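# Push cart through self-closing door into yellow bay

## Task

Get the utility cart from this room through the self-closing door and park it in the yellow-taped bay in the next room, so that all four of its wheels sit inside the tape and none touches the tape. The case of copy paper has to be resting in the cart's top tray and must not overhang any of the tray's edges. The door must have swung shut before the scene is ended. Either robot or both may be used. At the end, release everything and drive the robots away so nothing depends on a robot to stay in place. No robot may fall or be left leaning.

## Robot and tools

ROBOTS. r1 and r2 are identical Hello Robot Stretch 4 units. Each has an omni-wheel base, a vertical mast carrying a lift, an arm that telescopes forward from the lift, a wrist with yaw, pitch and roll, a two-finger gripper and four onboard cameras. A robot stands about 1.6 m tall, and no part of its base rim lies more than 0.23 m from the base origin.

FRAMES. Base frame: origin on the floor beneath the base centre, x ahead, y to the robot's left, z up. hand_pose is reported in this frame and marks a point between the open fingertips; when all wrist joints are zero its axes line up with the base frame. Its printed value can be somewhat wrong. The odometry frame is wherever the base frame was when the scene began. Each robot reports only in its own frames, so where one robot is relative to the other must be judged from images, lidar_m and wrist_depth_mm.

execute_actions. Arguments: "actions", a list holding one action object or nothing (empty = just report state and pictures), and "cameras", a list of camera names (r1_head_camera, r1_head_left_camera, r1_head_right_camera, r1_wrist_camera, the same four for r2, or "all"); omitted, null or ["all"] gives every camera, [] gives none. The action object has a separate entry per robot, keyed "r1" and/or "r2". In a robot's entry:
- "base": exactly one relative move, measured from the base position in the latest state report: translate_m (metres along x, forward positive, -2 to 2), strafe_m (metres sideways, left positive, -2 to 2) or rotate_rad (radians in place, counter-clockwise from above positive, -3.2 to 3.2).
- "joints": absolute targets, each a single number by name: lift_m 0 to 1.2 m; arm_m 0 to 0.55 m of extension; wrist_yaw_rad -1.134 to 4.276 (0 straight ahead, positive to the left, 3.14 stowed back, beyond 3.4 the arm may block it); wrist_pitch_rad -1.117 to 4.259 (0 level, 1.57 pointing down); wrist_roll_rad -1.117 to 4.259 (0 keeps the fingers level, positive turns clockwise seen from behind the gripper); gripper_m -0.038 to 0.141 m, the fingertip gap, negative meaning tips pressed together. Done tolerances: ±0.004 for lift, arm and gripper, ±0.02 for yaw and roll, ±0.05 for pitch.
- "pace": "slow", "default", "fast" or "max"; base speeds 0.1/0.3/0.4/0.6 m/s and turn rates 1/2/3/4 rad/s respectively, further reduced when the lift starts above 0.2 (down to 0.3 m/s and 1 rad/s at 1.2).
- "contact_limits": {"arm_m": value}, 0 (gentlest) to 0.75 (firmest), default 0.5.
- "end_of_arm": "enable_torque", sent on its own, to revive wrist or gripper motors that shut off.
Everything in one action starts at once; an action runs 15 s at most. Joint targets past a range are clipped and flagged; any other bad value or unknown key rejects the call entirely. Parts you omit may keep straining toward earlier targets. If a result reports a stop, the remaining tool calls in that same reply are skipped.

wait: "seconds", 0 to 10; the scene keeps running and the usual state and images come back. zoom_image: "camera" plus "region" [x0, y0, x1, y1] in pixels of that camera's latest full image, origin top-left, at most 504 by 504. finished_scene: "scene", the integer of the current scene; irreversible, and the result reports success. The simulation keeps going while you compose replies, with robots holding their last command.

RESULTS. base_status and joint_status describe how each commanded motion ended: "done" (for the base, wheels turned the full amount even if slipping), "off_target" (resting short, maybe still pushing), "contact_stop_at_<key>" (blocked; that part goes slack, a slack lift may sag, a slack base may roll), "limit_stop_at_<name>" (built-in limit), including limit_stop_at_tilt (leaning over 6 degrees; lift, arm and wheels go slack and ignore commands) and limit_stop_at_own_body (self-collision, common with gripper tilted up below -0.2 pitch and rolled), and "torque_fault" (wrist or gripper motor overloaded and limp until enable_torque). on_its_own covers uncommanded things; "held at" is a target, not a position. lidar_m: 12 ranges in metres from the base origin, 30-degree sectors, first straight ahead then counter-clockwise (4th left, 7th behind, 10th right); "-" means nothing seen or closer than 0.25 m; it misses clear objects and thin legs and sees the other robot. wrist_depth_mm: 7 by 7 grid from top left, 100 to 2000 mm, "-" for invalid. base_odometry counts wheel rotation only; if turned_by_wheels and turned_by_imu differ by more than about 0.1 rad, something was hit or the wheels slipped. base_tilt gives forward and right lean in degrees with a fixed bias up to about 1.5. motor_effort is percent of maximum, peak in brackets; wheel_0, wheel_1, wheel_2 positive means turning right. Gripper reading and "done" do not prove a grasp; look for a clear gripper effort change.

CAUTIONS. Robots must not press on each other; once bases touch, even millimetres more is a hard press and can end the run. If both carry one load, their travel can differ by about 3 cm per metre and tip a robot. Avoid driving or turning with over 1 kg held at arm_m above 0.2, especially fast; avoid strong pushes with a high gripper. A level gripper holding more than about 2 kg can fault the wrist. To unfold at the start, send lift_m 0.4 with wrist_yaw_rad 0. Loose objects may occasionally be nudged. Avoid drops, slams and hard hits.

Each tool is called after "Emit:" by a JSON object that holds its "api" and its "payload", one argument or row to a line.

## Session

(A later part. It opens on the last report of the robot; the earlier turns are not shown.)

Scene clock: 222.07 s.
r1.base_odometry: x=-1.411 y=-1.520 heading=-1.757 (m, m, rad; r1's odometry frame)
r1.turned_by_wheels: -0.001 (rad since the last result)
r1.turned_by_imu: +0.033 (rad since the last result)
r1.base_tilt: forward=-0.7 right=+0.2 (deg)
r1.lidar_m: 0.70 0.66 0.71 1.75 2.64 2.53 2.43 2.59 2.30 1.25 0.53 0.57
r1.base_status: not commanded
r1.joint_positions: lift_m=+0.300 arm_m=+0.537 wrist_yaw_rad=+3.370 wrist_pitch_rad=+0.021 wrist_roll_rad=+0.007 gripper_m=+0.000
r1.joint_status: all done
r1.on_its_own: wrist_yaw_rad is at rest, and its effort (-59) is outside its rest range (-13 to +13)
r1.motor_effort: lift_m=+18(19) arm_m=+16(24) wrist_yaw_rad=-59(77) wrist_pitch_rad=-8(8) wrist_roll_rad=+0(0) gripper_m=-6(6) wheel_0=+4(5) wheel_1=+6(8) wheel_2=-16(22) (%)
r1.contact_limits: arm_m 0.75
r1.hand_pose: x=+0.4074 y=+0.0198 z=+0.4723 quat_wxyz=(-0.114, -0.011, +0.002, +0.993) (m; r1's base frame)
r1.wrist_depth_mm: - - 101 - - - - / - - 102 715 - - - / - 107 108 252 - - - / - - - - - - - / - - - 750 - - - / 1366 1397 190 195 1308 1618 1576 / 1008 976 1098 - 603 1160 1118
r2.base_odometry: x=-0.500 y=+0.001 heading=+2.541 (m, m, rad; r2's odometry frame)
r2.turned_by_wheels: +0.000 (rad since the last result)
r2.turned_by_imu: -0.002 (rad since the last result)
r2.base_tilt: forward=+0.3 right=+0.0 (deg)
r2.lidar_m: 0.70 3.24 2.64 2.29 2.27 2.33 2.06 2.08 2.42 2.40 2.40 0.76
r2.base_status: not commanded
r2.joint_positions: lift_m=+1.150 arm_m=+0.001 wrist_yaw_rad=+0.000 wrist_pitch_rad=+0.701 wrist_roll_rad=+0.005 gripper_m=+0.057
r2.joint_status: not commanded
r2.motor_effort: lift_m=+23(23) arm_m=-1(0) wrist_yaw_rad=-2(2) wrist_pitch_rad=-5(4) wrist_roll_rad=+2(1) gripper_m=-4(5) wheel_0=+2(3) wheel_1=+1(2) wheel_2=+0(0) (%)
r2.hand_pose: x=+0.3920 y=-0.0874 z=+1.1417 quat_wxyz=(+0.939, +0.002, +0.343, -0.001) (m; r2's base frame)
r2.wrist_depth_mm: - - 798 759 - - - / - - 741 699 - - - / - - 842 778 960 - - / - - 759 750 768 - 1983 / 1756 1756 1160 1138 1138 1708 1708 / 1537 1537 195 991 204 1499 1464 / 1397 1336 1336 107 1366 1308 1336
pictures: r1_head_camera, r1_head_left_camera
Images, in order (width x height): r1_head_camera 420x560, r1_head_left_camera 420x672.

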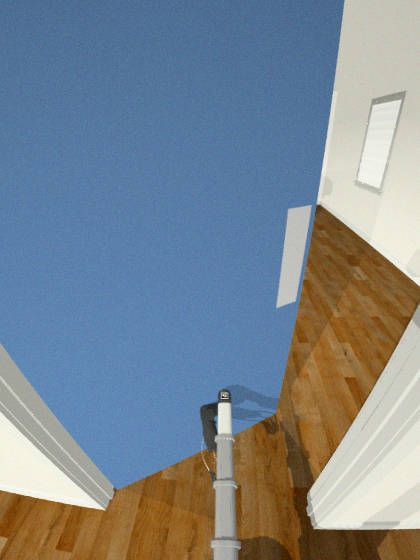

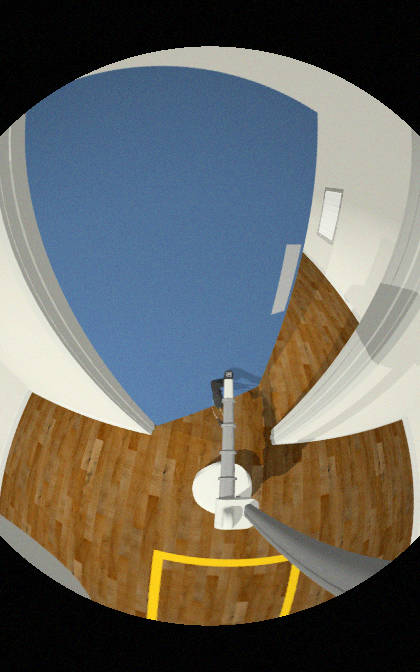

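Emit:
{"api": "execute_actions", "payload": {
  "actions": [
    {"r1":{"base":{"translate_m":0.3},"joints":{"arm_m":0.1},"pace":"fast"}}
  ],
  "cameras": ["r1_head_left_camera"]
}}

Emit:
{"api": "execute_actions", "payload": {
  "actions": [
    {"r1":{"joints":{"arm_m":0.54},"contact_limits":{"arm_m":0.75}}}
  ],
  "cameras": ["r1_head_camera","r1_head_left_camera"]
}}

Scene clock: 229.70 s.
r1.base_odometry: x=-1.466 y=-1.814 heading=-1.757 (m, m, rad; r1's odometry frame)
r1.turned_by_wheels: +0.000 (rad since the last result)
r1.turned_by_imu: +0.002 (rad since the last result)
r1.base_tilt: forward=-0.7 right=+0.3 (deg)
r1.lidar_m: 0.27 0.29 0.35 0.61 2.62 2.81 2.75 2.89 2.36 0.39 0.41 0.33
r1.base_status: done
r1.joint_positions: lift_m=+0.300 arm_m=+0.098 wrist_yaw_rad=+3.351 wrist_pitch_rad=+0.021 wrist_roll_rad=+0.007 gripper_m=+0.000
r1.joint_status: all done
r1.motor_effort: lift_m=+20(21) arm_m=+11(9) wrist_yaw_rad=-4(59) wrist_pitch_rad=-7(7) wrist_roll_rad=+0(0) gripper_m=-6(7) wheel_0=+3(12) wheel_1=+9(14) wheel_2=-16(28) (%)
r1.hand_pose: x=-0.0313 y=+0.0255 z=+0.4721 quat_wxyz=(-0.105, -0.011, +0.002, +0.994) (m; r1's base frame)
r1.wrist_depth_mm: - - - 315 - - - / - - - 224 - - - / - - 112 226 - - - / - 103 233 - - - - / - 286 - - - - - / 1336 283 190 195 1308 1576 1576 / 1008 290 329 - 1008 1118 1118
r2.base_odometry: x=-0.500 y=+0.001 heading=+2.541 (m, m, rad; r2's odometry frame)
r2.turned_by_wheels: +0.000 (rad since the last result)
r2.turned_by_imu: -0.001 (rad since the last result)
r2.base_tilt: forward=+0.3 right=+0.1 (deg)
r2.lidar_m: 0.71 3.46 2.67 2.27 2.28 2.34 2.05 2.07 2.45 2.40 2.41 0.75
r2.base_status: not commanded
r2.joint_positions: lift_m=+1.150 arm_m=+0.001 wrist_yaw_rad=+0.000 wrist_pitch_rad=+0.701 wrist_roll_rad=+0.005 gripper_m=+0.057
r2.joint_status: not commanded
r2.motor_effort: lift_m=+23(23) arm_m=-1(1) wrist_yaw_rad=-1(2) wrist_pitch_rad=-5(4) wrist_roll_rad=+2(3) gripper_m=-4(3) wheel_0=+3(2) wheel_1=+2(1) wheel_2=+0(0) (%)
r2.hand_pose: x=+0.3920 y=-0.0874 z=+1.1417 quat_wxyz=(+0.939, +0.002, +0.343, -0.001) (m; r2's base frame)
r2.wrist_depth_mm: - - 798 750 - - - / - - 741 691 - - - / - - 854 778 960 - - / - - 759 750 768 - 1983 / 1808 1756 1118 1118 1160 1708 1708 / 1537 1537 195 991 204 1537 1464 / 1366 1336 1366 107 1336 1308 1336
pictures: r1_head_left_camera
Images, in order (width x height): r1_head_left_camera 420x672.

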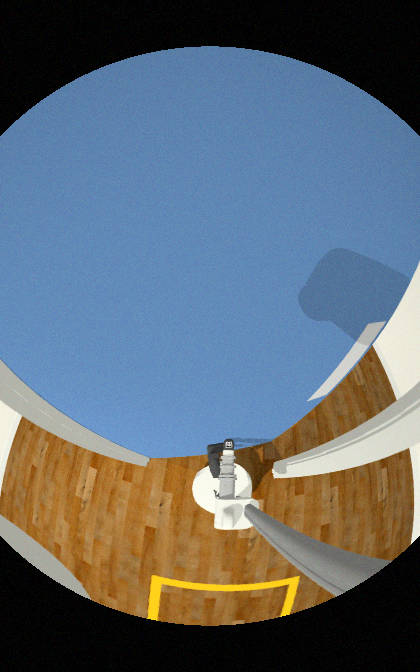

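Scene clock: 233.90 s.
r1.base_odometry: x=-1.466 y=-1.814 heading=-1.757 (m, m, rad; r1's odometry frame)
r1.turned_by_wheels: +0.000 (rad since the last result)
r1.turned_by_imu: +0.020 (rad since the last result)
r1.base_tilt: forward=-0.7 right=+0.3 (deg)
r1.lidar_m: - 0.25 0.29 0.59 2.62 2.81 2.74 2.89 2.33 0.41 0.31 0.25
r1.base_status: not commanded
r1.joint_positions: lift_m=+0.300 arm_m=+0.014 wrist_yaw_rad=+3.350 wrist_pitch_rad=+0.020 wrist_roll_rad=+0.007 gripper_m=+0.000
r1.joint_status: arm_m contact_stop (moved -0.084 of +0.442)
r1.on_its_own: arm_m is slack since a contact_stop (your +0.540 is given up)
r1.motor_effort: lift_m=+19(22) arm_m=+0(26) wrist_yaw_rad=+0(82) wrist_pitch_rad=-6(9) wrist_roll_rad=+0(0) gripper_m=-7(6) wheel_0=+3(4) wheel_1=+7(12) wheel_2=-12(16) (%)
r1.contact_limits: arm_m 0.75
r1.hand_pose: x=-0.1152 y=+0.0259 z=+0.4723 quat_wxyz=(-0.104, -0.011, +0.002, +0.995) (m; r1's base frame)
r1.wrist_depth_mm: - - 137 - - - - / - - 114 142 - - - / - - 125 171 - - - / 192 154 149 - - - - / 195 1863 - - - - - / 197 239 190 195 1308 1537 1537 / 199 228 1078 - 1008 1138 1118
r2.base_odometry: x=-0.500 y=+0.001 heading=+2.541 (m, m, rad; r2's odometry frame)
r2.turned_by_wheels: +0.000 (rad since the last result)
r2.turned_by_imu: -0.001 (rad since the last result)
r2.base_tilt: forward=+0.2 right=+0.1 (deg)
r2.lidar_m: 0.68 3.59 2.63 2.29 2.29 2.32 2.04 2.07 2.43 2.40 2.40 0.76
r2.base_status: not commanded
r2.joint_positions: lift_m=+1.150 arm_m=+0.001 wrist_yaw_rad=+0.000 wrist_pitch_rad=+0.701 wrist_roll_rad=+0.005 gripper_m=+0.057
r2.joint_status: not commanded
r2.motor_effort: lift_m=+23(23) arm_m=-1(0) wrist_yaw_rad=-2(1) wrist_pitch_rad=-5(5) wrist_roll_rad=+2(0) gripper_m=-4(3) wheel_0=+2(3) wheel_1=+1(1) wheel_2=+0(0) (%)
r2.hand_pose: x=+0.3920 y=-0.0874 z=+1.1417 quat_wxyz=(+0.939, +0.002, +0.343, -0.001) (m; r2's base frame)
r2.wrist_depth_mm: - - 798 759 - - - / - - 741 691 - - - / - - 854 788 960 - - / - - 759 741 768 - 1921 / 1808 1756 1138 1118 1138 1756 1661 / 1537 1537 195 991 204 1499 1499 / 1397 1336 1366 107 1336 1308 1336
pictures: r1_head_camera, r1_head_left_camera
Images, in order (width x height): r1_head_camera 420x560, r1_head_left_camera 420x672.

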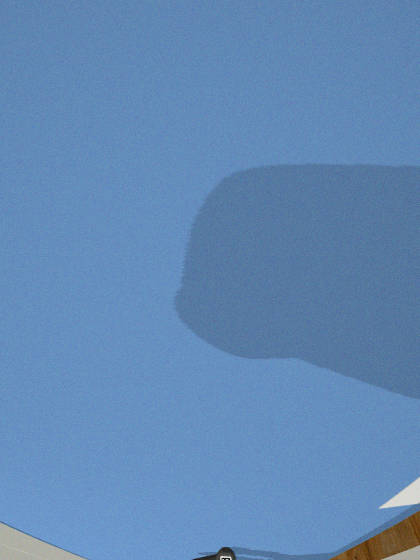

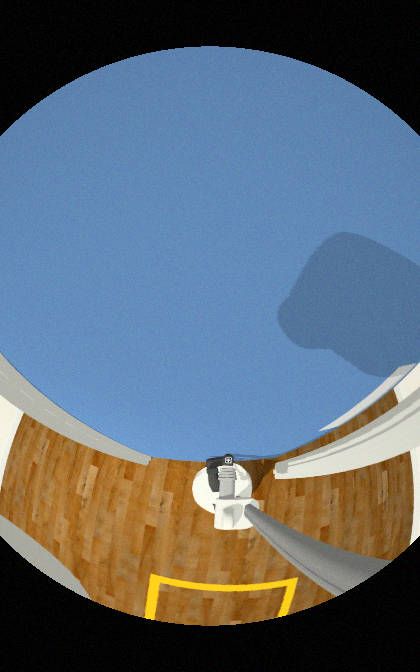

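Emit:
{"api": "execute_actions", "payload": {
  "actions": [
    {"r1":{"joints":{"arm_m":0.54},"contact_limits":{"arm_m":0.75},"pace":"slow"}}
  ],
  "cameras": ["r1_head_camera","r1_head_left_camera"]
}}

Scene clock: 243.77 s.
r1.base_odometry: x=-1.466 y=-1.814 heading=-1.758 (m, m, rad; r1's odometry frame)
r1.turned_by_wheels: -0.001 (rad since the last result)
r1.turned_by_imu: +0.050 (rad since the last result)
r1.base_tilt: forward=-0.7 right=+0.3 (deg)
r1.lidar_m: 0.64 0.54 0.54 0.59 2.67 2.76 2.73 2.93 2.33 0.42 0.46 3.73
r1.base_status: not commanded
r1.joint_positions: lift_m=+0.300 arm_m=+0.538 wrist_yaw_rad=+3.363 wrist_pitch_rad=+0.021 wrist_roll_rad=+0.007 gripper_m=+0.000
r1.joint_status: all done
r1.on_its_own: wrist_yaw_rad is at rest, and its effort (-37) is outside its rest range (-13 to +13)
r1.motor_effort: lift_m=+18(21) arm_m=+11(18) wrist_yaw_rad=-37(75) wrist_pitch_rad=-8(10) wrist_roll_rad=+0(0) gripper_m=-8(7) wheel_0=-2(4) wheel_1=+6(11) wheel_2=-16(16) (%)
r1.contact_limits: arm_m 0.75
r1.hand_pose: x=+0.4083 y=+0.0220 z=+0.4723 quat_wxyz=(-0.110, -0.011, +0.002, +0.994) (m; r1's base frame)
r1.wrist_depth_mm: - - 101 - - - - / - - 102 732 - - - / - 106 110 252 - - - / 591 - - - - - - / 609 - - 723 - - - / 615 1397 190 195 1336 1537 1537 / 627 960 1078 - 603 1118 1138
r2.base_odometry: x=-0.500 y=+0.001 heading=+2.541 (m, m, rad; r2's odometry frame)
r2.turned_by_wheels: +0.000 (rad since the last result)
r2.turned_by_imu: -0.002 (rad since the last result)
r2.base_tilt: forward=+0.2 right=+0.0 (deg)
r2.lidar_m: 0.71 3.76 2.64 2.29 2.28 2.36 2.05 2.06 2.46 2.38 2.41 0.77
r2.base_status: not commanded
r2.joint_positions: lift_m=+1.150 arm_m=+0.001 wrist_yaw_rad=+0.000 wrist_pitch_rad=+0.701 wrist_roll_rad=+0.005 gripper_m=+0.057
r2.joint_status: not commanded
r2.motor_effort: lift_m=+23(23) arm_m=-1(0) wrist_yaw_rad=-1(1) wrist_pitch_rad=-3(5) wrist_roll_rad=+3(2) gripper_m=-4(3) wheel_0=+2(3) wheel_1=+2(1) wheel_2=+0(0) (%)
r2.hand_pose: x=+0.3920 y=-0.0874 z=+1.1417 quat_wxyz=(+0.939, +0.002, +0.343, -0.001) (m; r2's base frame)
r2.wrist_depth_mm: - - 788 759 - - - / - - 750 691 - - - / - - 842 778 960 - - / - - 768 750 768 - 1921 / 1808 1756 1138 1118 1160 1708 1661 / 1537 1537 195 976 204 1499 1464 / 1397 1336 1366 107 1366 1308 1308
pictures: r1_head_camera, r1_head_left_camera
Images, in order (width x height): r1_head_camera 420x560, r1_head_left_camera 420x672.

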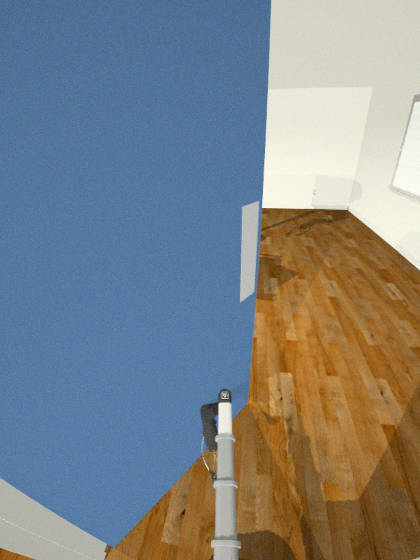

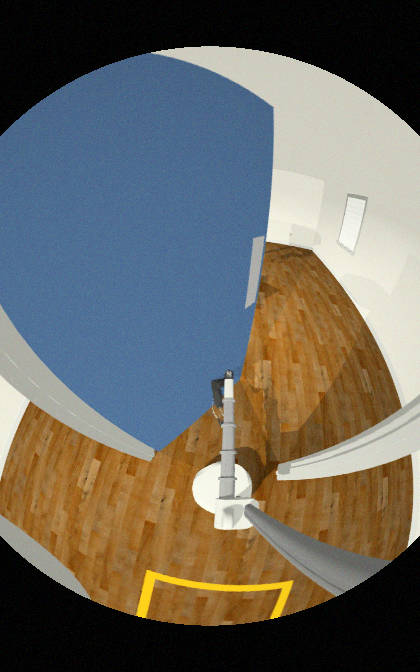

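Emit:
{"api": "execute_actions", "payload": {
  "actions": [
    {"r1":{"base":{"translate_m":0.35},"joints":{"arm_m":0.05},"pace":"fast"}}
  ],
  "cameras": ["r1_head_left_camera"]
}}

Emit:
{"api": "execute_actions", "payload": {
  "actions": [
    {"r1":{"base":{"rotate_rad":0.6},"pace":"slow"}}
  ],
  "cameras": ["r1_head_left_camera"]
}}

Emit:
{"api": "execute_actions", "payload": {
  "actions": [
    {"r1":{"joints":{"arm_m":0.5},"contact_limits":{"arm_m":0.75},"pace":"slow"}}
  ],
  "cameras": ["r1_head_camera","r1_head_left_camera"]
}}

Scene clock: 256.07 s.
r1.base_odometry: x=-1.532 y=-2.157 heading=-1.758 (m, m, rad; r1's odometry frame)
r1.turned_by_wheels: +0.000 (rad since the last result)
r1.turned_by_imu: -0.018 (rad since the last result)
r1.base_tilt: forward=-0.8 right=+0.2 (deg)
r1.lidar_m: 0.27 0.25 0.25 0.28 0.56 3.16 3.10 3.07 0.48 0.88 2.53 0.38
r1.base_status: done
r1.joint_positions: lift_m=+0.300 arm_m=+0.049 wrist_yaw_rad=+3.366 wrist_pitch_rad=+0.020 wrist_roll_rad=+0.007 gripper_m=+0.000
r1.joint_status: all done
r1.on_its_own: wrist_yaw_rad is at rest, and its effort (-48) is outside its rest range (-13 to +13)
r1.motor_effort: lift_m=+18(18) arm_m=+8(7) wrist_yaw_rad=-48(61) wrist_pitch_rad=-7(7) wrist_roll_rad=+0(0) gripper_m=-8(6) wheel_0=+3(16) wheel_1=+12(16) wheel_2=-15(27) (%)
r1.hand_pose: x=-0.0811 y=+0.0209 z=+0.4724 quat_wxyz=(-0.112, -0.011, +0.002, +0.994) (m; r1's base frame)
r1.wrist_depth_mm: - - - 175 - - - / - - 111 173 - - - / - - 119 176 - - - / - 244 185 - - - - / 1983 243 - - - - - / 1281 236 190 195 1366 1618 1576 / 976 232 1098 - 1008 1118 1118
r2.base_odometry: x=-0.500 y=+0.001 heading=+2.541 (m, m, rad; r2's odometry frame)
r2.turned_by_wheels: +0.000 (rad since the last result)
r2.turned_by_imu: -0.001 (rad since the last result)
r2.base_tilt: forward=+0.3 right=+0.0 (deg)
r2.lidar_m: 0.71 3.05 2.66 2.28 2.30 2.30 2.04 2.07 2.47 2.40 2.41 0.74
r2.base_status: not commanded
r2.joint_positions: lift_m=+1.150 arm_m=+0.001 wrist_yaw_rad=+0.000 wrist_pitch_rad=+0.701 wrist_roll_rad=+0.005 gripper_m=+0.057
r2.joint_status: not commanded
r2.motor_effort: lift_m=+23(23) arm_m=-1(0) wrist_yaw_rad=-1(1) wrist_pitch_rad=-4(4) wrist_roll_rad=+1(1) gripper_m=-2(3) wheel_0=+3(2) wheel_1=+1(2) wheel_2=+0(0) (%)
r2.hand_pose: x=+0.3920 y=-0.0874 z=+1.1417 quat_wxyz=(+0.939, +0.002, +0.343, -0.001) (m; r2's base frame)
r2.wrist_depth_mm: - - 798 759 - - - / - - 741 691 - - - / - - 842 778 960 - - / - - 768 741 768 1983 1983 / 1808 1756 1138 1138 1160 1708 1708 / 1537 1576 195 991 204 1499 1499 / 1397 1336 1366 107 1336 1308 1308
pictures: r1_head_left_camera
Images, in order (width x height): r1_head_left_camera 420x672.

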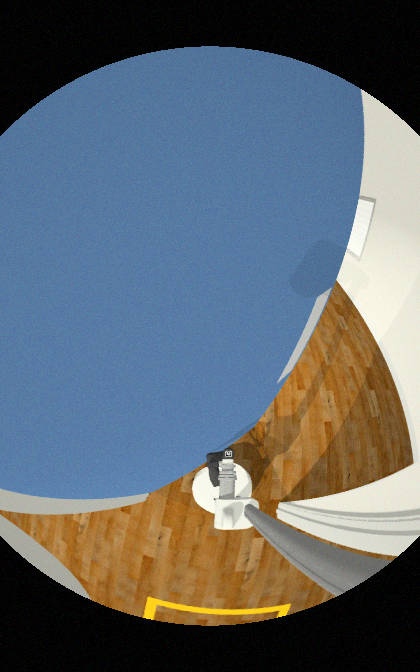

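Scene clock: 257.90 s.
r1.base_odometry: x=-1.532 y=-2.157 heading=-1.160 (m, m, rad; r1's odometry frame)
r1.turned_by_wheels: +0.598 (rad since the last result)
r1.turned_by_imu: +0.368 (rad since the last result)
r1.base_tilt: forward=-0.7 right=+0.3 (deg)
r1.lidar_m: 0.25 0.25 0.26 0.47 3.32 3.15 3.22 0.45 0.63 2.34 3.06 0.30
r1.base_status: done
r1.joint_positions: lift_m=+0.300 arm_m=+0.049 wrist_yaw_rad=+3.365 wrist_pitch_rad=+0.020 wrist_roll_rad=+0.007 gripper_m=+0.000
r1.joint_status: not commanded
r1.on_its_own: wrist_yaw_rad is at rest, and its effort (-44) is outside its rest range (-13 to +13)
r1.motor_effort: lift_m=+18(18) arm_m=+8(8) wrist_yaw_rad=-44(48) wrist_pitch_rad=-6(6) wrist_roll_rad=-1(0) gripper_m=-9(6) wheel_0=-8(12) wheel_1=+4(8) wheel_2=-18(25) (%)
r1.hand_pose: x=-0.0812 y=+0.0213 z=+0.4724 quat_wxyz=(-0.112, -0.011, +0.002, +0.994) (m; r1's base frame)
r1.wrist_depth_mm: - - - 175 - - - / - - 111 173 - - - / - - 120 176 - - - / - 252 185 - - - - / 759 244 1983 - - - - / 768 236 190 195 1336 1576 1576 / 768 233 654 - 1025 1138 1138
r2.base_odometry: x=-0.500 y=+0.001 heading=+2.541 (m, m, rad; r2's odometry frame)
r2.turned_by_wheels: +0.000 (rad since the last result)
r2.turned_by_imu: +0.000 (rad since the last result)
r2.base_tilt: forward=+0.2 right=+0.0 (deg)
r2.lidar_m: 0.69 3.01 2.64 2.26 2.30 2.33 2.06 2.06 2.44 2.39 2.38 0.76
r2.base_status: not commanded
r2.joint_positions: lift_m=+1.150 arm_m=+0.001 wrist_yaw_rad=+0.000 wrist_pitch_rad=+0.701 wrist_roll_rad=+0.005 gripper_m=+0.057
r2.joint_status: not commanded
r2.motor_effort: lift_m=+23(23) arm_m=-1(0) wrist_yaw_rad=-3(1) wrist_pitch_rad=-5(2) wrist_roll_rad=+0(1) gripper_m=-4(4) wheel_0=+3(3) wheel_1=+1(2) wheel_2=+0(0) (%)
r2.hand_pose: x=+0.3920 y=-0.0874 z=+1.1417 quat_wxyz=(+0.939, +0.002, +0.343, -0.001) (m; r2's base frame)
r2.wrist_depth_mm: - - 788 759 - - - / - - 750 699 - - - / - - 842 778 976 - - / - - 768 750 768 1983 1983 / 1808 1808 1118 1118 1138 1708 1708 / 1576 1576 195 991 204 1499 1430 / 1397 1336 1366 107 1336 1308 1336
pictures: r1_head_left_camera
Images, in order (width x height): r1_head_left_camera 420x672.

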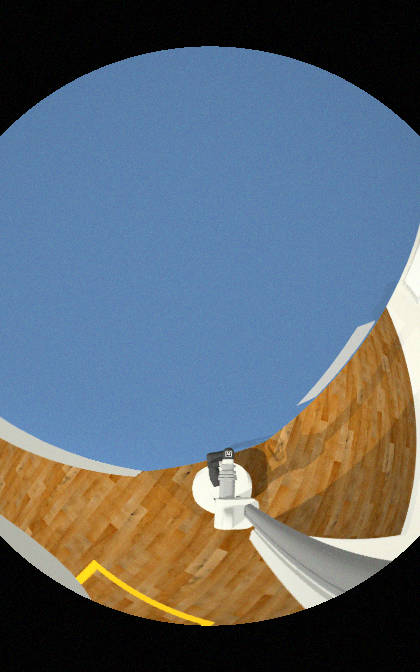

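Scene clock: 263.67 s.
r1.base_odometry: x=-1.532 y=-2.156 heading=-1.159 (m, m, rad; r1's odometry frame)
r1.turned_by_wheels: +0.001 (rad since the last result)
r1.turned_by_imu: +0.018 (rad since the last result)
r1.base_tilt: forward=-0.7 right=+0.2 (deg)
r1.lidar_m: 0.61 0.50 0.49 0.57 3.30 3.14 3.25 0.44 0.64 2.37 3.12 2.19
r1.base_status: not commanded
r1.joint_positions: lift_m=+0.300 arm_m=+0.499 wrist_yaw_rad=+3.358 wrist_pitch_rad=+0.021 wrist_roll_rad=+0.007 gripper_m=+0.000
r1.joint_status: all done
r1.on_its_own: wrist_yaw_rad is at rest, and its effort (-24) is outside its rest range (-13 to +13)
r1.motor_effort: lift_m=+18(18) arm_m=+8(20) wrist_yaw_rad=-24(65) wrist_pitch_rad=-6(7) wrist_roll_rad=+0(0) gripper_m=-7(7) wheel_0=+0(8) wheel_1=+6(7) wheel_2=-16(17) (%)
r1.contact_limits: arm_m 0.75
r1.hand_pose: x=+0.3689 y=+0.0235 z=+0.4724 quat_wxyz=(-0.108, -0.011, +0.002, +0.994) (m; r1's base frame)
r1.wrist_depth_mm: - - 102 - - - - / - - 103 676 - - - / - 106 112 254 - - - / 1808 1255 1042 - - - - / 1756 1336 1042 699 - - - / 1336 1281 190 196 1336 1576 1576 / 1008 976 1042 - 603 1138 1118
r2.base_odometry: x=-0.500 y=+0.001 heading=+2.541 (m, m, rad; r2's odometry frame)
r2.turned_by_wheels: +0.000 (rad since the last result)
r2.turned_by_imu: -0.001 (rad since the last result)
r2.base_tilt: forward=+0.2 right=+0.0 (deg)
r2.lidar_m: 0.69 3.34 2.67 2.28 2.31 2.32 2.06 2.08 2.47 2.38 2.39 0.77
r2.base_status: not commanded
r2.joint_positions: lift_m=+1.150 arm_m=+0.001 wrist_yaw_rad=+0.000 wrist_pitch_rad=+0.701 wrist_roll_rad=+0.005 gripper_m=+0.057
r2.joint_status: not commanded
r2.motor_effort: lift_m=+23(23) arm_m=-1(0) wrist_yaw_rad=-2(3) wrist_pitch_rad=-4(5) wrist_roll_rad=+1(2) gripper_m=-4(4) wheel_0=+3(2) wheel_1=+1(1) wheel_2=+0(0) (%)
r2.hand_pose: x=+0.3920 y=-0.0874 z=+1.1417 quat_wxyz=(+0.939, +0.002, +0.343, -0.001) (m; r2's base frame)
r2.wrist_depth_mm: - - 798 759 - - - / - - 741 699 - - - / - - 842 778 976 - - / - - 768 741 768 - 1983 / 1808 1756 1118 1118 1138 1756 1708 / 1576 1537 195 976 204 1499 1464 / 1397 1366 1366 107 1336 1308 1336
pictures: r1_head_camera, r1_head_left_camera
Images, in order (width x height): r1_head_camera 420x560, r1_head_left_camera 420x672.

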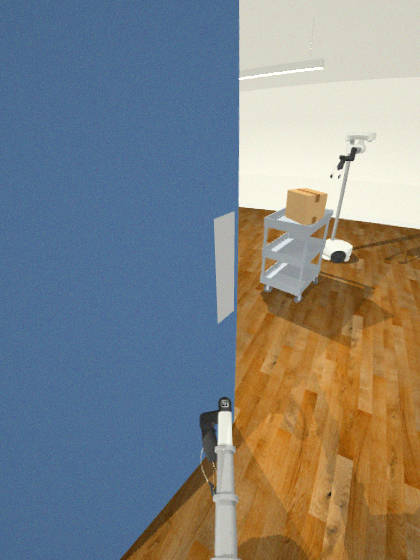

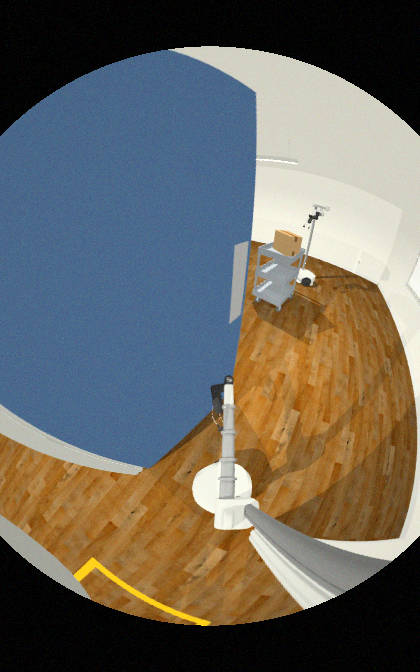

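Emit:
{"api": "execute_actions", "payload": {
  "actions": [
    {"r1":{"base":{"strafe_m":-0.08},"pace":"slow"}}
  ],
  "cameras": []
}}

Emit:
{"api": "execute_actions", "payload": {
  "actions": [
    {"r1":{"base":{"translate_m":0.4},"joints":{"arm_m":0.05},"pace":"fast"}}
  ],
  "cameras": ["r1_head_left_camera"]
}}

Emit:
{"api": "execute_actions", "payload": {
  "actions": [
    {"r1":{"base":{"rotate_rad":1.0},"pace":"slow"}}
  ],
  "cameras": ["r1_head_left_camera"]
}}

Emit:
{"api": "execute_actions", "payload": {
  "actions": [
    {"r1":{"joints":{"arm_m":0.54},"contact_limits":{"arm_m":0.75},"pace":"slow"}}
  ],
  "cameras": ["r1_head_camera","r1_head_left_camera"]
}}

Scene clock: 275.27 s.
r1.base_odometry: x=-1.605 y=-2.188 heading=-1.159 (m, m, rad; r1's odometry frame)
r1.turned_by_wheels: +0.000 (rad since the last result)
r1.turned_by_imu: -0.003 (rad since the last result)
r1.base_tilt: forward=-0.6 right=+0.2 (deg)
r1.lidar_m: 0.64 0.54 0.53 0.62 3.33 3.15 3.27 0.40 0.75 2.29 3.03 2.17
r1.base_status: done
r1.joint_positions: lift_m=+0.300 arm_m=+0.499 wrist_yaw_rad=+3.358 wrist_pitch_rad=+0.021 wrist_roll_rad=+0.007 gripper_m=+0.000
r1.joint_status: not commanded
r1.on_its_own: wrist_yaw_rad is at rest, and its effort (-23) is outside its rest range (-13 to +13)
r1.motor_effort: lift_m=+18(18) arm_m=+6(8) wrist_yaw_rad=-23(24) wrist_pitch_rad=-6(7) wrist_roll_rad=+0(0) gripper_m=-8(9) wheel_0=+1(9) wheel_1=-4(8) wheel_2=-2(12) (%)
r1.hand_pose: x=+0.3693 y=+0.0235 z=+0.4724 quat_wxyz=(-0.108, -0.011, +0.002, +0.994) (m; r1's base frame)
r1.wrist_depth_mm: - - 102 - - - - / - - 103 683 - - - / - 106 113 253 - - - / 1921 1281 1078 - - - - / 1756 1397 1098 699 - - - / 1336 1281 190 195 1336 1537 1576 / 1025 976 1078 - 603 1118 1118
r2.base_odometry: x=-0.500 y=+0.001 heading=+2.541 (m, m, rad; r2's odometry frame)
r2.turned_by_wheels: +0.000 (rad since the last result)
r2.turned_by_imu: -0.001 (rad since the last result)
r2.base_tilt: forward=+0.3 right=+0.1 (deg)
r2.lidar_m: 0.70 3.33 2.65 2.29 2.30 2.33 2.03 2.06 2.42 2.40 2.36 0.75
r2.base_status: not commanded
r2.joint_positions: lift_m=+1.150 arm_m=+0.001 wrist_yaw_rad=+0.000 wrist_pitch_rad=+0.701 wrist_roll_rad=+0.005 gripper_m=+0.057
r2.joint_status: not commanded
r2.motor_effort: lift_m=+23(23) arm_m=-1(1) wrist_yaw_rad=-1(2) wrist_pitch_rad=-3(4) wrist_roll_rad=+1(4) gripper_m=-3(3) wheel_0=+3(2) wheel_1=+2(1) wheel_2=+0(0) (%)
r2.hand_pose: x=+0.3920 y=-0.0874 z=+1.1417 quat_wxyz=(+0.939, +0.002, +0.343, -0.001) (m; r2's base frame)
r2.wrist_depth_mm: - - 788 768 - - - / - - 750 699 - - - / - - 854 778 976 - - / - - 759 741 768 - 1983 / 1808 1756 1138 1118 1138 1708 1708 / 1537 1576 196 976 204 1499 1464 / 1366 1336 1366 107 1336 1308 1308
pictures: none
No camera images: the call's "cameras" was empty. Leave "cameras" out to get every camera's image.

Scene clock: 277.63 s.
r1.base_odometry: x=-1.445 y=-2.555 heading=-1.159 (m, m, rad; r1's odometry frame)
r1.turned_by_wheels: +0.000 (rad since the last result)
r1.turned_by_imu: -0.013 (rad since the last result)
r1.base_tilt: forward=-0.7 right=+0.3 (deg)
r1.lidar_m: 0.27 0.25 0.25 0.26 0.48 3.52 0.80 0.77 1.90 2.47 3.24 1.81
r1.base_status: done
r1.joint_positions: lift_m=+0.300 arm_m=+0.049 wrist_yaw_rad=+3.358 wrist_pitch_rad=+0.020 wrist_roll_rad=+0.007 gripper_m=+0.000
r1.joint_status: all done
r1.on_its_own: wrist_yaw_rad is at rest, and its effort (-24) is outside its rest range (-13 to +13)
r1.motor_effort: lift_m=+18(18) arm_m=+3(6) wrist_yaw_rad=-24(51) wrist_pitch_rad=-6(7) wrist_roll_rad=+1(0) gripper_m=-7(7) wheel_0=+4(11) wheel_1=+5(10) wheel_2=-5(27) (%)
r1.hand_pose: x=-0.0801 y=+0.0234 z=+0.4724 quat_wxyz=(-0.108, -0.010, +0.002, +0.994) (m; r1's base frame)
r1.wrist_depth_mm: - - - 237 - - - / - - 112 175 - - - / - - 123 178 - - - / - 247 185 - - - - / 1708 248 1025 1042 - - - / 1281 238 190 195 1336 1537 1537 / 976 235 1025 - 1008 1138 1118
r2.base_odometry: x=-0.500 y=+0.001 heading=+2.541 (m, m, rad; r2's odometry frame)
r2.turned_by_wheels: +0.000 (rad since the last result)
r2.turned_by_imu: -0.001 (rad since the last result)
r2.base_tilt: forward=+0.3 right=+0.1 (deg)
r2.lidar_m: 0.70 3.10 2.67 2.30 2.30 2.33 2.04 2.06 2.48 2.39 2.41 0.76
r2.base_status: not commanded
r2.joint_positions: lift_m=+1.150 arm_m=+0.001 wrist_yaw_rad=+0.000 wrist_pitch_rad=+0.701 wrist_roll_rad=+0.005 gripper_m=+0.057
r2.joint_status: not commanded
r2.motor_effort: lift_m=+23(23) arm_m=-1(1) wrist_yaw_rad=-1(2) wrist_pitch_rad=-4(5) wrist_roll_rad=+1(1) gripper_m=-5(3) wheel_0=+3(3) wheel_1=+2(1) wheel_2=+0(0) (%)
r2.hand_pose: x=+0.3920 y=-0.0874 z=+1.1417 quat_wxyz=(+0.939, +0.002, +0.343, -0.001) (m; r2's base frame)
r2.wrist_depth_mm: - - 798 759 - - - / - - 741 691 - - - / - - 854 778 976 - - / - - 768 750 768 1983 1983 / 1756 1756 1118 1118 1138 1708 1708 / 1576 1537 195 991 204 1499 1499 / 1366 1366 1366 107 1336 1308 1336
pictures: r1_head_left_camera
Images, in order (width x height): r1_head_left_camera 420x672.

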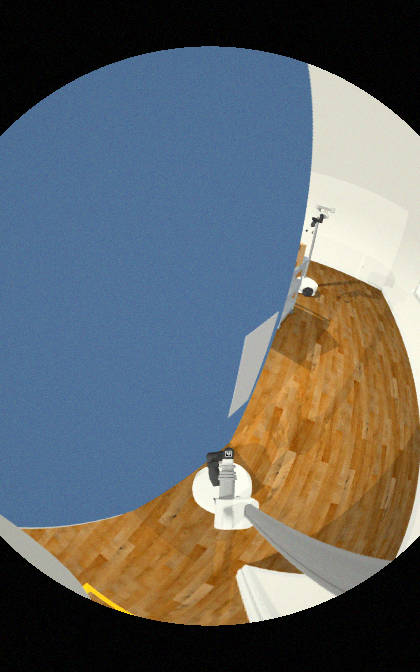

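Scene clock: 279.93 s.
r1.base_odometry: x=-1.445 y=-2.554 heading=-0.160 (m, m, rad; r1's odometry frame)
r1.turned_by_wheels: +0.999 (rad since the last result)
r1.turned_by_imu: +0.998 (rad since the last result)
r1.base_tilt: forward=-0.7 right=+0.3 (deg)
r1.lidar_m: 0.25 0.26 0.46 3.53 0.84 0.79 1.65 2.43 3.05 1.78 0.29 0.25
r1.base_status: done
r1.joint_positions: lift_m=+0.300 arm_m=+0.049 wrist_yaw_rad=+3.350 wrist_pitch_rad=+0.020 wrist_roll_rad=+0.007 gripper_m=+0.000
r1.joint_status: not commanded
r1.motor_effort: lift_m=+18(18) arm_m=+8(10) wrist_yaw_rad=+0(24) wrist_pitch_rad=-6(7) wrist_roll_rad=-1(0) gripper_m=-8(7) wheel_0=-3(13) wheel_1=-1(6) wheel_2=-13(23) (%)
r1.hand_pose: x=-0.0807 y=+0.0259 z=+0.4724 quat_wxyz=(-0.104, -0.011, +0.002, +0.995) (m; r1's base frame)
r1.wrist_depth_mm: - - 154 - - 1229 809 / - - 113 175 - 1229 831 / - - 125 179 - 1229 831 / - 244 186 - - 1205 831 / 1756 252 - - - 1205 820 / 1229 241 190 195 1308 1160 798 / 976 236 1060 - 1008 1008 778
r2.base_odometry: x=-0.500 y=+0.001 heading=+2.541 (m, m, rad; r2's odometry frame)
r2.turned_by_wheels: +0.000 (rad since the last result)
r2.turned_by_imu: -0.001 (rad since the last result)
r2.base_tilt: forward=+0.1 right=+0.0 (deg)
r2.lidar_m: 0.69 3.04 2.65 2.31 2.30 2.34 2.06 2.07 2.47 2.38 2.40 0.76
r2.base_status: not commanded
r2.joint_positions: lift_m=+1.150 arm_m=+0.001 wrist_yaw_rad=+0.000 wrist_pitch_rad=+0.701 wrist_roll_rad=+0.005 gripper_m=+0.057
r2.joint_status: not commanded
r2.motor_effort: lift_m=+23(23) arm_m=+0(1) wrist_yaw_rad=-2(2) wrist_pitch_rad=-2(5) wrist_roll_rad=+1(4) gripper_m=-3(5) wheel_0=+3(3) wheel_1=+2(1) wheel_2=+0(0) (%)
r2.hand_pose: x=+0.3920 y=-0.0874 z=+1.1417 quat_wxyz=(+0.939, +0.002, +0.343, -0.001) (m; r2's base frame)
r2.wrist_depth_mm: - - 798 759 - - - / - - 750 691 - - - / - - 854 768 976 - - / - - 768 750 768 1983 1983 / 1808 1756 1118 1118 1138 1756 1708 / 1537 1537 195 1008 204 1499 1464 / 1366 1336 1366 107 1336 1308 1308
pictures: r1_head_left_camera
Images, in order (width x height): r1_head_left_camera 420x672.

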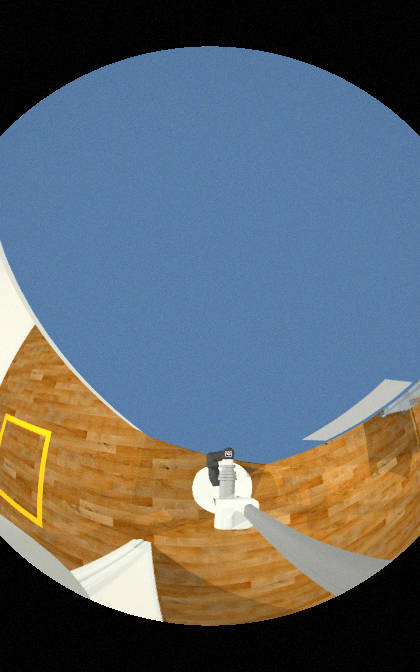

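Scene clock: 284.80 s.
r1.base_odometry: x=-1.445 y=-2.554 heading=-0.159 (m, m, rad; r1's odometry frame)
r1.turned_by_wheels: +0.001 (rad since the last result)
r1.turned_by_imu: +0.007 (rad since the last result)
r1.base_tilt: forward=-0.7 right=+0.3 (deg)
r1.lidar_m: 0.58 0.57 0.65 3.52 0.84 0.78 1.69 2.44 3.07 1.80 1.84 0.74
r1.base_status: not commanded
r1.joint_positions: lift_m=+0.300 arm_m=+0.417 wrist_yaw_rad=+3.355 wrist_pitch_rad=+0.021 wrist_roll_rad=+0.007 gripper_m=+0.000
r1.joint_status: arm_m contact_stop (moved +0.369 of +0.491)
r1.on_its_own: arm_m is slack since a contact_stop (your +0.540 is given up); wrist_yaw_rad is at rest, and its effort (-15) is outside its rest range (-13 to +13)
r1.motor_effort: lift_m=+19(19) arm_m=+0(31) wrist_yaw_rad=-15(100) wrist_pitch_rad=-7(9) wrist_roll_rad=+0(0) gripper_m=-8(7) wheel_0=+0(2) wheel_1=+1(10) wheel_2=-4(16) (%)
r1.contact_limits: arm_m 0.75
r1.hand_pose: x=+0.2877 y=+0.0243 z=+0.4723 quat_wxyz=(-0.106, -0.011, +0.002, +0.994) (m; r1's base frame)
r1.wrist_depth_mm: - - 574 - - 1366 1008 / - - 106 603 - 1366 1008 / - 103 139 246 - 1366 1008 / - - - - - 1366 1008 / - - - - - 1336 1042 / 1336 1366 190 196 1336 1281 1042 / 1008 960 1078 - 621 1060 1042
r2.base_odometry: x=-0.500 y=+0.001 heading=+2.541 (m, m, rad; r2's odometry frame)
r2.turned_by_wheels: +0.000 (rad since the last result)
r2.turned_by_imu: -0.001 (rad since the last result)
r2.base_tilt: forward=+0.4 right=+0.1 (deg)
r2.lidar_m: 0.71 3.06 2.64 2.28 2.29 2.34 2.05 2.06 2.46 2.40 2.40 0.75
r2.base_status: not commanded
r2.joint_positions: lift_m=+1.150 arm_m=+0.001 wrist_yaw_rad=+0.000 wrist_pitch_rad=+0.701 wrist_roll_rad=+0.005 gripper_m=+0.057
r2.joint_status: not commanded
r2.motor_effort: lift_m=+23(23) arm_m=+0(0) wrist_yaw_rad=-1(2) wrist_pitch_rad=-5(3) wrist_roll_rad=+3(0) gripper_m=-4(5) wheel_0=+3(2) wheel_1=+1(2) wheel_2=+0(0) (%)
r2.hand_pose: x=+0.3920 y=-0.0874 z=+1.1417 quat_wxyz=(+0.939, +0.002, +0.343, -0.001) (m; r2's base frame)
r2.wrist_depth_mm: - - 798 759 - - - / - - 741 691 - - - / - - 854 788 976 - - / - - 768 741 768 1983 1983 / 1808 1756 1138 1118 1138 1708 1708 / 1576 1576 195 991 204 1499 1464 / 1397 1336 1366 107 1336 1336 1308
pictures: r1_head_camera, r1_head_left_camera
Images, in order (width x height): r1_head_camera 420x560, r1_head_left_camera 420x672.

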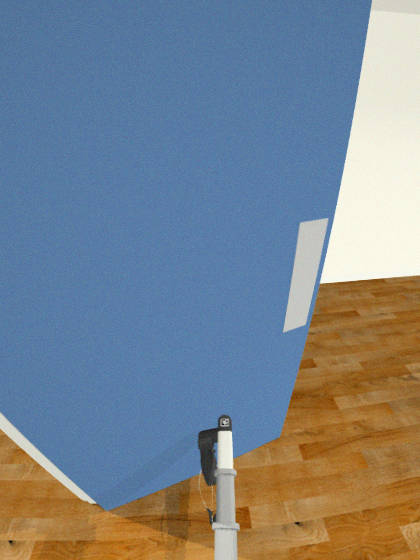

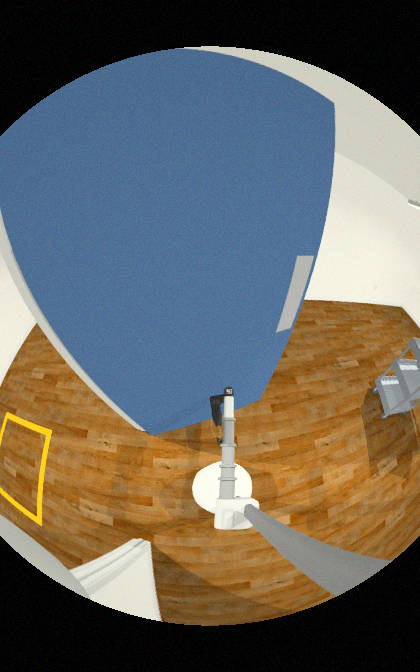

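Emit:
{"api": "execute_actions", "payload": {
  "actions": [
    {"r1":{"base":{"strafe_m":-0.15},"joints":{"arm_m":0.41},"contact_limits":{"arm_m":0.75},"pace":"slow"}}
  ],
  "cameras": []
}}

Emit:
{"api": "execute_actions", "payload": {
  "actions": [
    {"r1":{"base":{"translate_m":0.33},"joints":{"arm_m":0.03},"pace":"fast"},"r2":{"base":{"rotate_rad":0.3}}}
  ],
  "cameras": ["r1_head_left_camera","r1_head_right_camera","r2_head_camera","r2_head_left_camera"]
}}

Scene clock: 313.10 s.
r1.base_odometry: x=-1.469 y=-2.702 heading=-0.159 (m, m, rad; r1's odometry frame)
r1.turned_by_wheels: +0.000 (rad since the last result)
r1.turned_by_imu: -0.002 (rad since the last result)
r1.base_tilt: forward=-0.7 right=+0.3 (deg)
r1.lidar_m: 0.58 0.59 0.67 3.66 0.88 0.94 2.08 2.39 3.06 1.65 1.69 0.70
r1.base_status: done
r1.joint_positions: lift_m=+0.300 arm_m=+0.410 wrist_yaw_rad=+3.355 wrist_pitch_rad=+0.021 wrist_roll_rad=+0.007 gripper_m=+0.000
r1.joint_status: all done
r1.on_its_own: wrist_yaw_rad is at rest, and its effort (-15) is outside its rest range (-13 to +13)
r1.motor_effort: lift_m=+19(19) arm_m=+1(5) wrist_yaw_rad=-15(25) wrist_pitch_rad=-7(7) wrist_roll_rad=+0(0) gripper_m=-8(7) wheel_0=+8(10) wheel_1=-2(11) wheel_2=+0(3) (%)
r1.contact_limits: arm_m 0.75
r1.hand_pose: x=+0.2804 y=+0.0243 z=+0.4723 quat_wxyz=(-0.107, -0.011, +0.002, +0.994) (m; r1's base frame)
r1.wrist_depth_mm: - - - - - 1756 1160 / - - 138 591 - 1708 1138 / - - 150 243 - 1708 1138 / - - - - - 1708 1138 / - - - - - 1661 1118 / 1336 1397 190 195 1308 1430 1078 / 1025 946 1078 - 647 1138 1042
r2.base_odometry: x=-0.500 y=+0.001 heading=+2.541 (m, m, rad; r2's odometry frame)
r2.turned_by_wheels: +0.000 (rad since the last result)
r2.turned_by_imu: -0.001 (rad since the last result)
r2.base_tilt: forward=+0.2 right=+0.1 (deg)
r2.lidar_m: 0.69 2.89 2.65 2.28 2.26 2.31 2.04 2.08 2.46 2.39 2.40 0.76
r2.base_status: not commanded
r2.joint_positions: lift_m=+1.150 arm_m=+0.001 wrist_yaw_rad=+0.000 wrist_pitch_rad=+0.701 wrist_roll_rad=+0.005 gripper_m=+0.057
r2.joint_status: not commanded
r2.motor_effort: lift_m=+23(23) arm_m=-1(0) wrist_yaw_rad=+0(1) wrist_pitch_rad=-3(3) wrist_roll_rad=+3(0) gripper_m=-4(3) wheel_0=+3(3) wheel_1=+1(2) wheel_2=+0(0) (%)
r2.hand_pose: x=+0.3920 y=-0.0874 z=+1.1417 quat_wxyz=(+0.939, +0.002, +0.343, -0.001) (m; r2's base frame)
r2.wrist_depth_mm: - - 788 759 - - - / - - 750 691 - - - / - - 854 778 976 - - / - - 768 741 759 1983 1983 / 1808 1808 1118 1138 1160 1661 1661 / 1576 1576 195 991 204 1499 1499 / 1397 1336 1366 107 1336 1308 1336
pictures: none
No camera images: the call's "cameras" was empty. Leave "cameras" out to get every camera's image.

Scene clock: 315.43 s.
r1.base_odometry: x=-1.143 y=-2.754 heading=-0.158 (m, m, rad; r1's odometry frame)
r1.turned_by_wheels: +0.000 (rad since the last result)
r1.turned_by_imu: +0.003 (rad since the last result)
r1.base_tilt: forward=-0.7 right=+0.2 (deg)
r1.lidar_m: 0.25 0.25 0.28 0.50 3.77 1.13 2.22 2.76 3.52 1.60 1.70 0.25
r1.base_status: done
r1.joint_positions: lift_m=+0.300 arm_m=+0.029 wrist_yaw_rad=+3.356 wrist_pitch_rad=+0.021 wrist_roll_rad=+0.007 gripper_m=+0.000
r1.joint_status: all done
r1.on_its_own: wrist_yaw_rad is at rest, and its effort (-18) is outside its rest range (-13 to +13)
r1.motor_effort: lift_m=+19(19) arm_m=+4(10) wrist_yaw_rad=-18(23) wrist_pitch_rad=-7(7) wrist_roll_rad=+0(1) gripper_m=-8(5) wheel_0=+5(14) wheel_1=+4(13) wheel_2=-4(20) (%)
r1.hand_pose: x=-0.1003 y=+0.0240 z=+0.4723 quat_wxyz=(-0.107, -0.011, +0.002, +0.994) (m; r1's base frame)
r1.wrist_depth_mm: - - 124 156 - 1708 1160 / - - 112 156 - 1756 1160 / - - 123 163 - 1708 1118 / - 215 164 - - 1756 1138 / 211 252 - - - 1661 1118 / 212 236 190 195 1308 1430 1078 / 214 224 1078 - 1008 1138 1025
r2.base_odometry: x=-0.500 y=+0.001 heading=+2.840 (m, m, rad; r2's odometry frame)
r2.turned_by_wheels: +0.300 (rad since the last result)
r2.turned_by_imu: +0.299 (rad since the last result)
r2.base_tilt: forward=+0.1 right=+0.0 (deg)
r2.lidar_m: 0.72 3.11 2.34 2.29 2.48 2.08 2.02 2.19 2.49 2.40 2.57 0.70
r2.base_status: done
r2.joint_positions: lift_m=+1.150 arm_m=+0.001 wrist_yaw_rad=+0.000 wrist_pitch_rad=+0.701 wrist_roll_rad=+0.005 gripper_m=+0.057
r2.joint_status: not commanded
r2.motor_effort: lift_m=+23(23) arm_m=+0(0) wrist_yaw_rad=-2(1) wrist_pitch_rad=-5(5) wrist_roll_rad=+2(2) gripper_m=-3(3) wheel_0=+0(2) wheel_1=+0(4) wheel_2=-2(6) (%)
r2.hand_pose: x=+0.3920 y=-0.0874 z=+1.1417 quat_wxyz=(+0.939, +0.002, +0.343, -0.001) (m; r2's base frame)
r2.wrist_depth_mm: - - - - 750 741 - / - - - - 707 634 - / - - - - 788 715 - / - - - 1921 715 732 788 / 1756 1756 1808 1756 1118 1078 1618 / 1537 1537 195 1464 204 976 1464 / 1397 1336 1397 107 1229 1281 1308
pictures: r1_head_left_camera, r1_head_right_camera, r2_head_camera, r2_head_left_camera
Images, in order (width x height): r1_head_left_camera 420x672, r1_head_right_camera 420x672, r2_head_camera 420x560, r2_head_left_camera 420x672.

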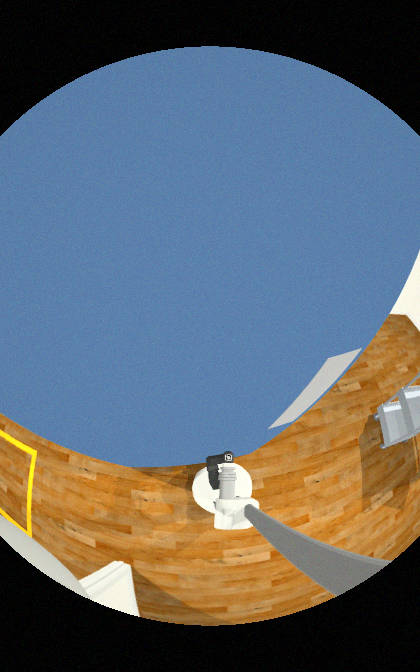

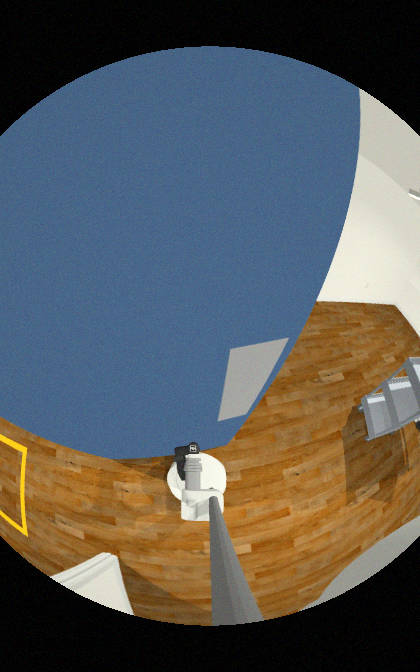

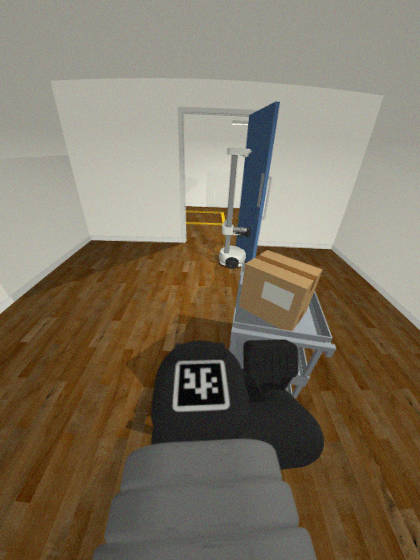

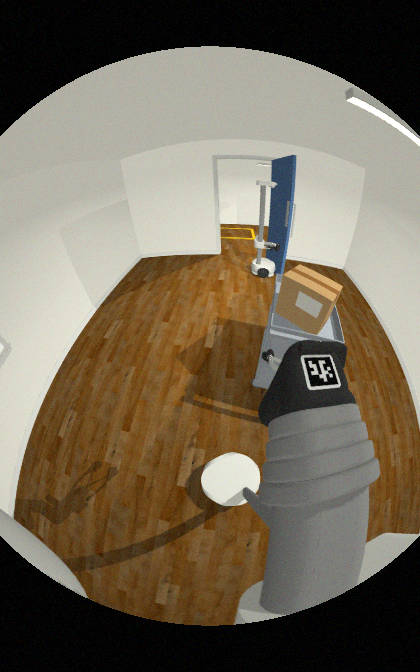

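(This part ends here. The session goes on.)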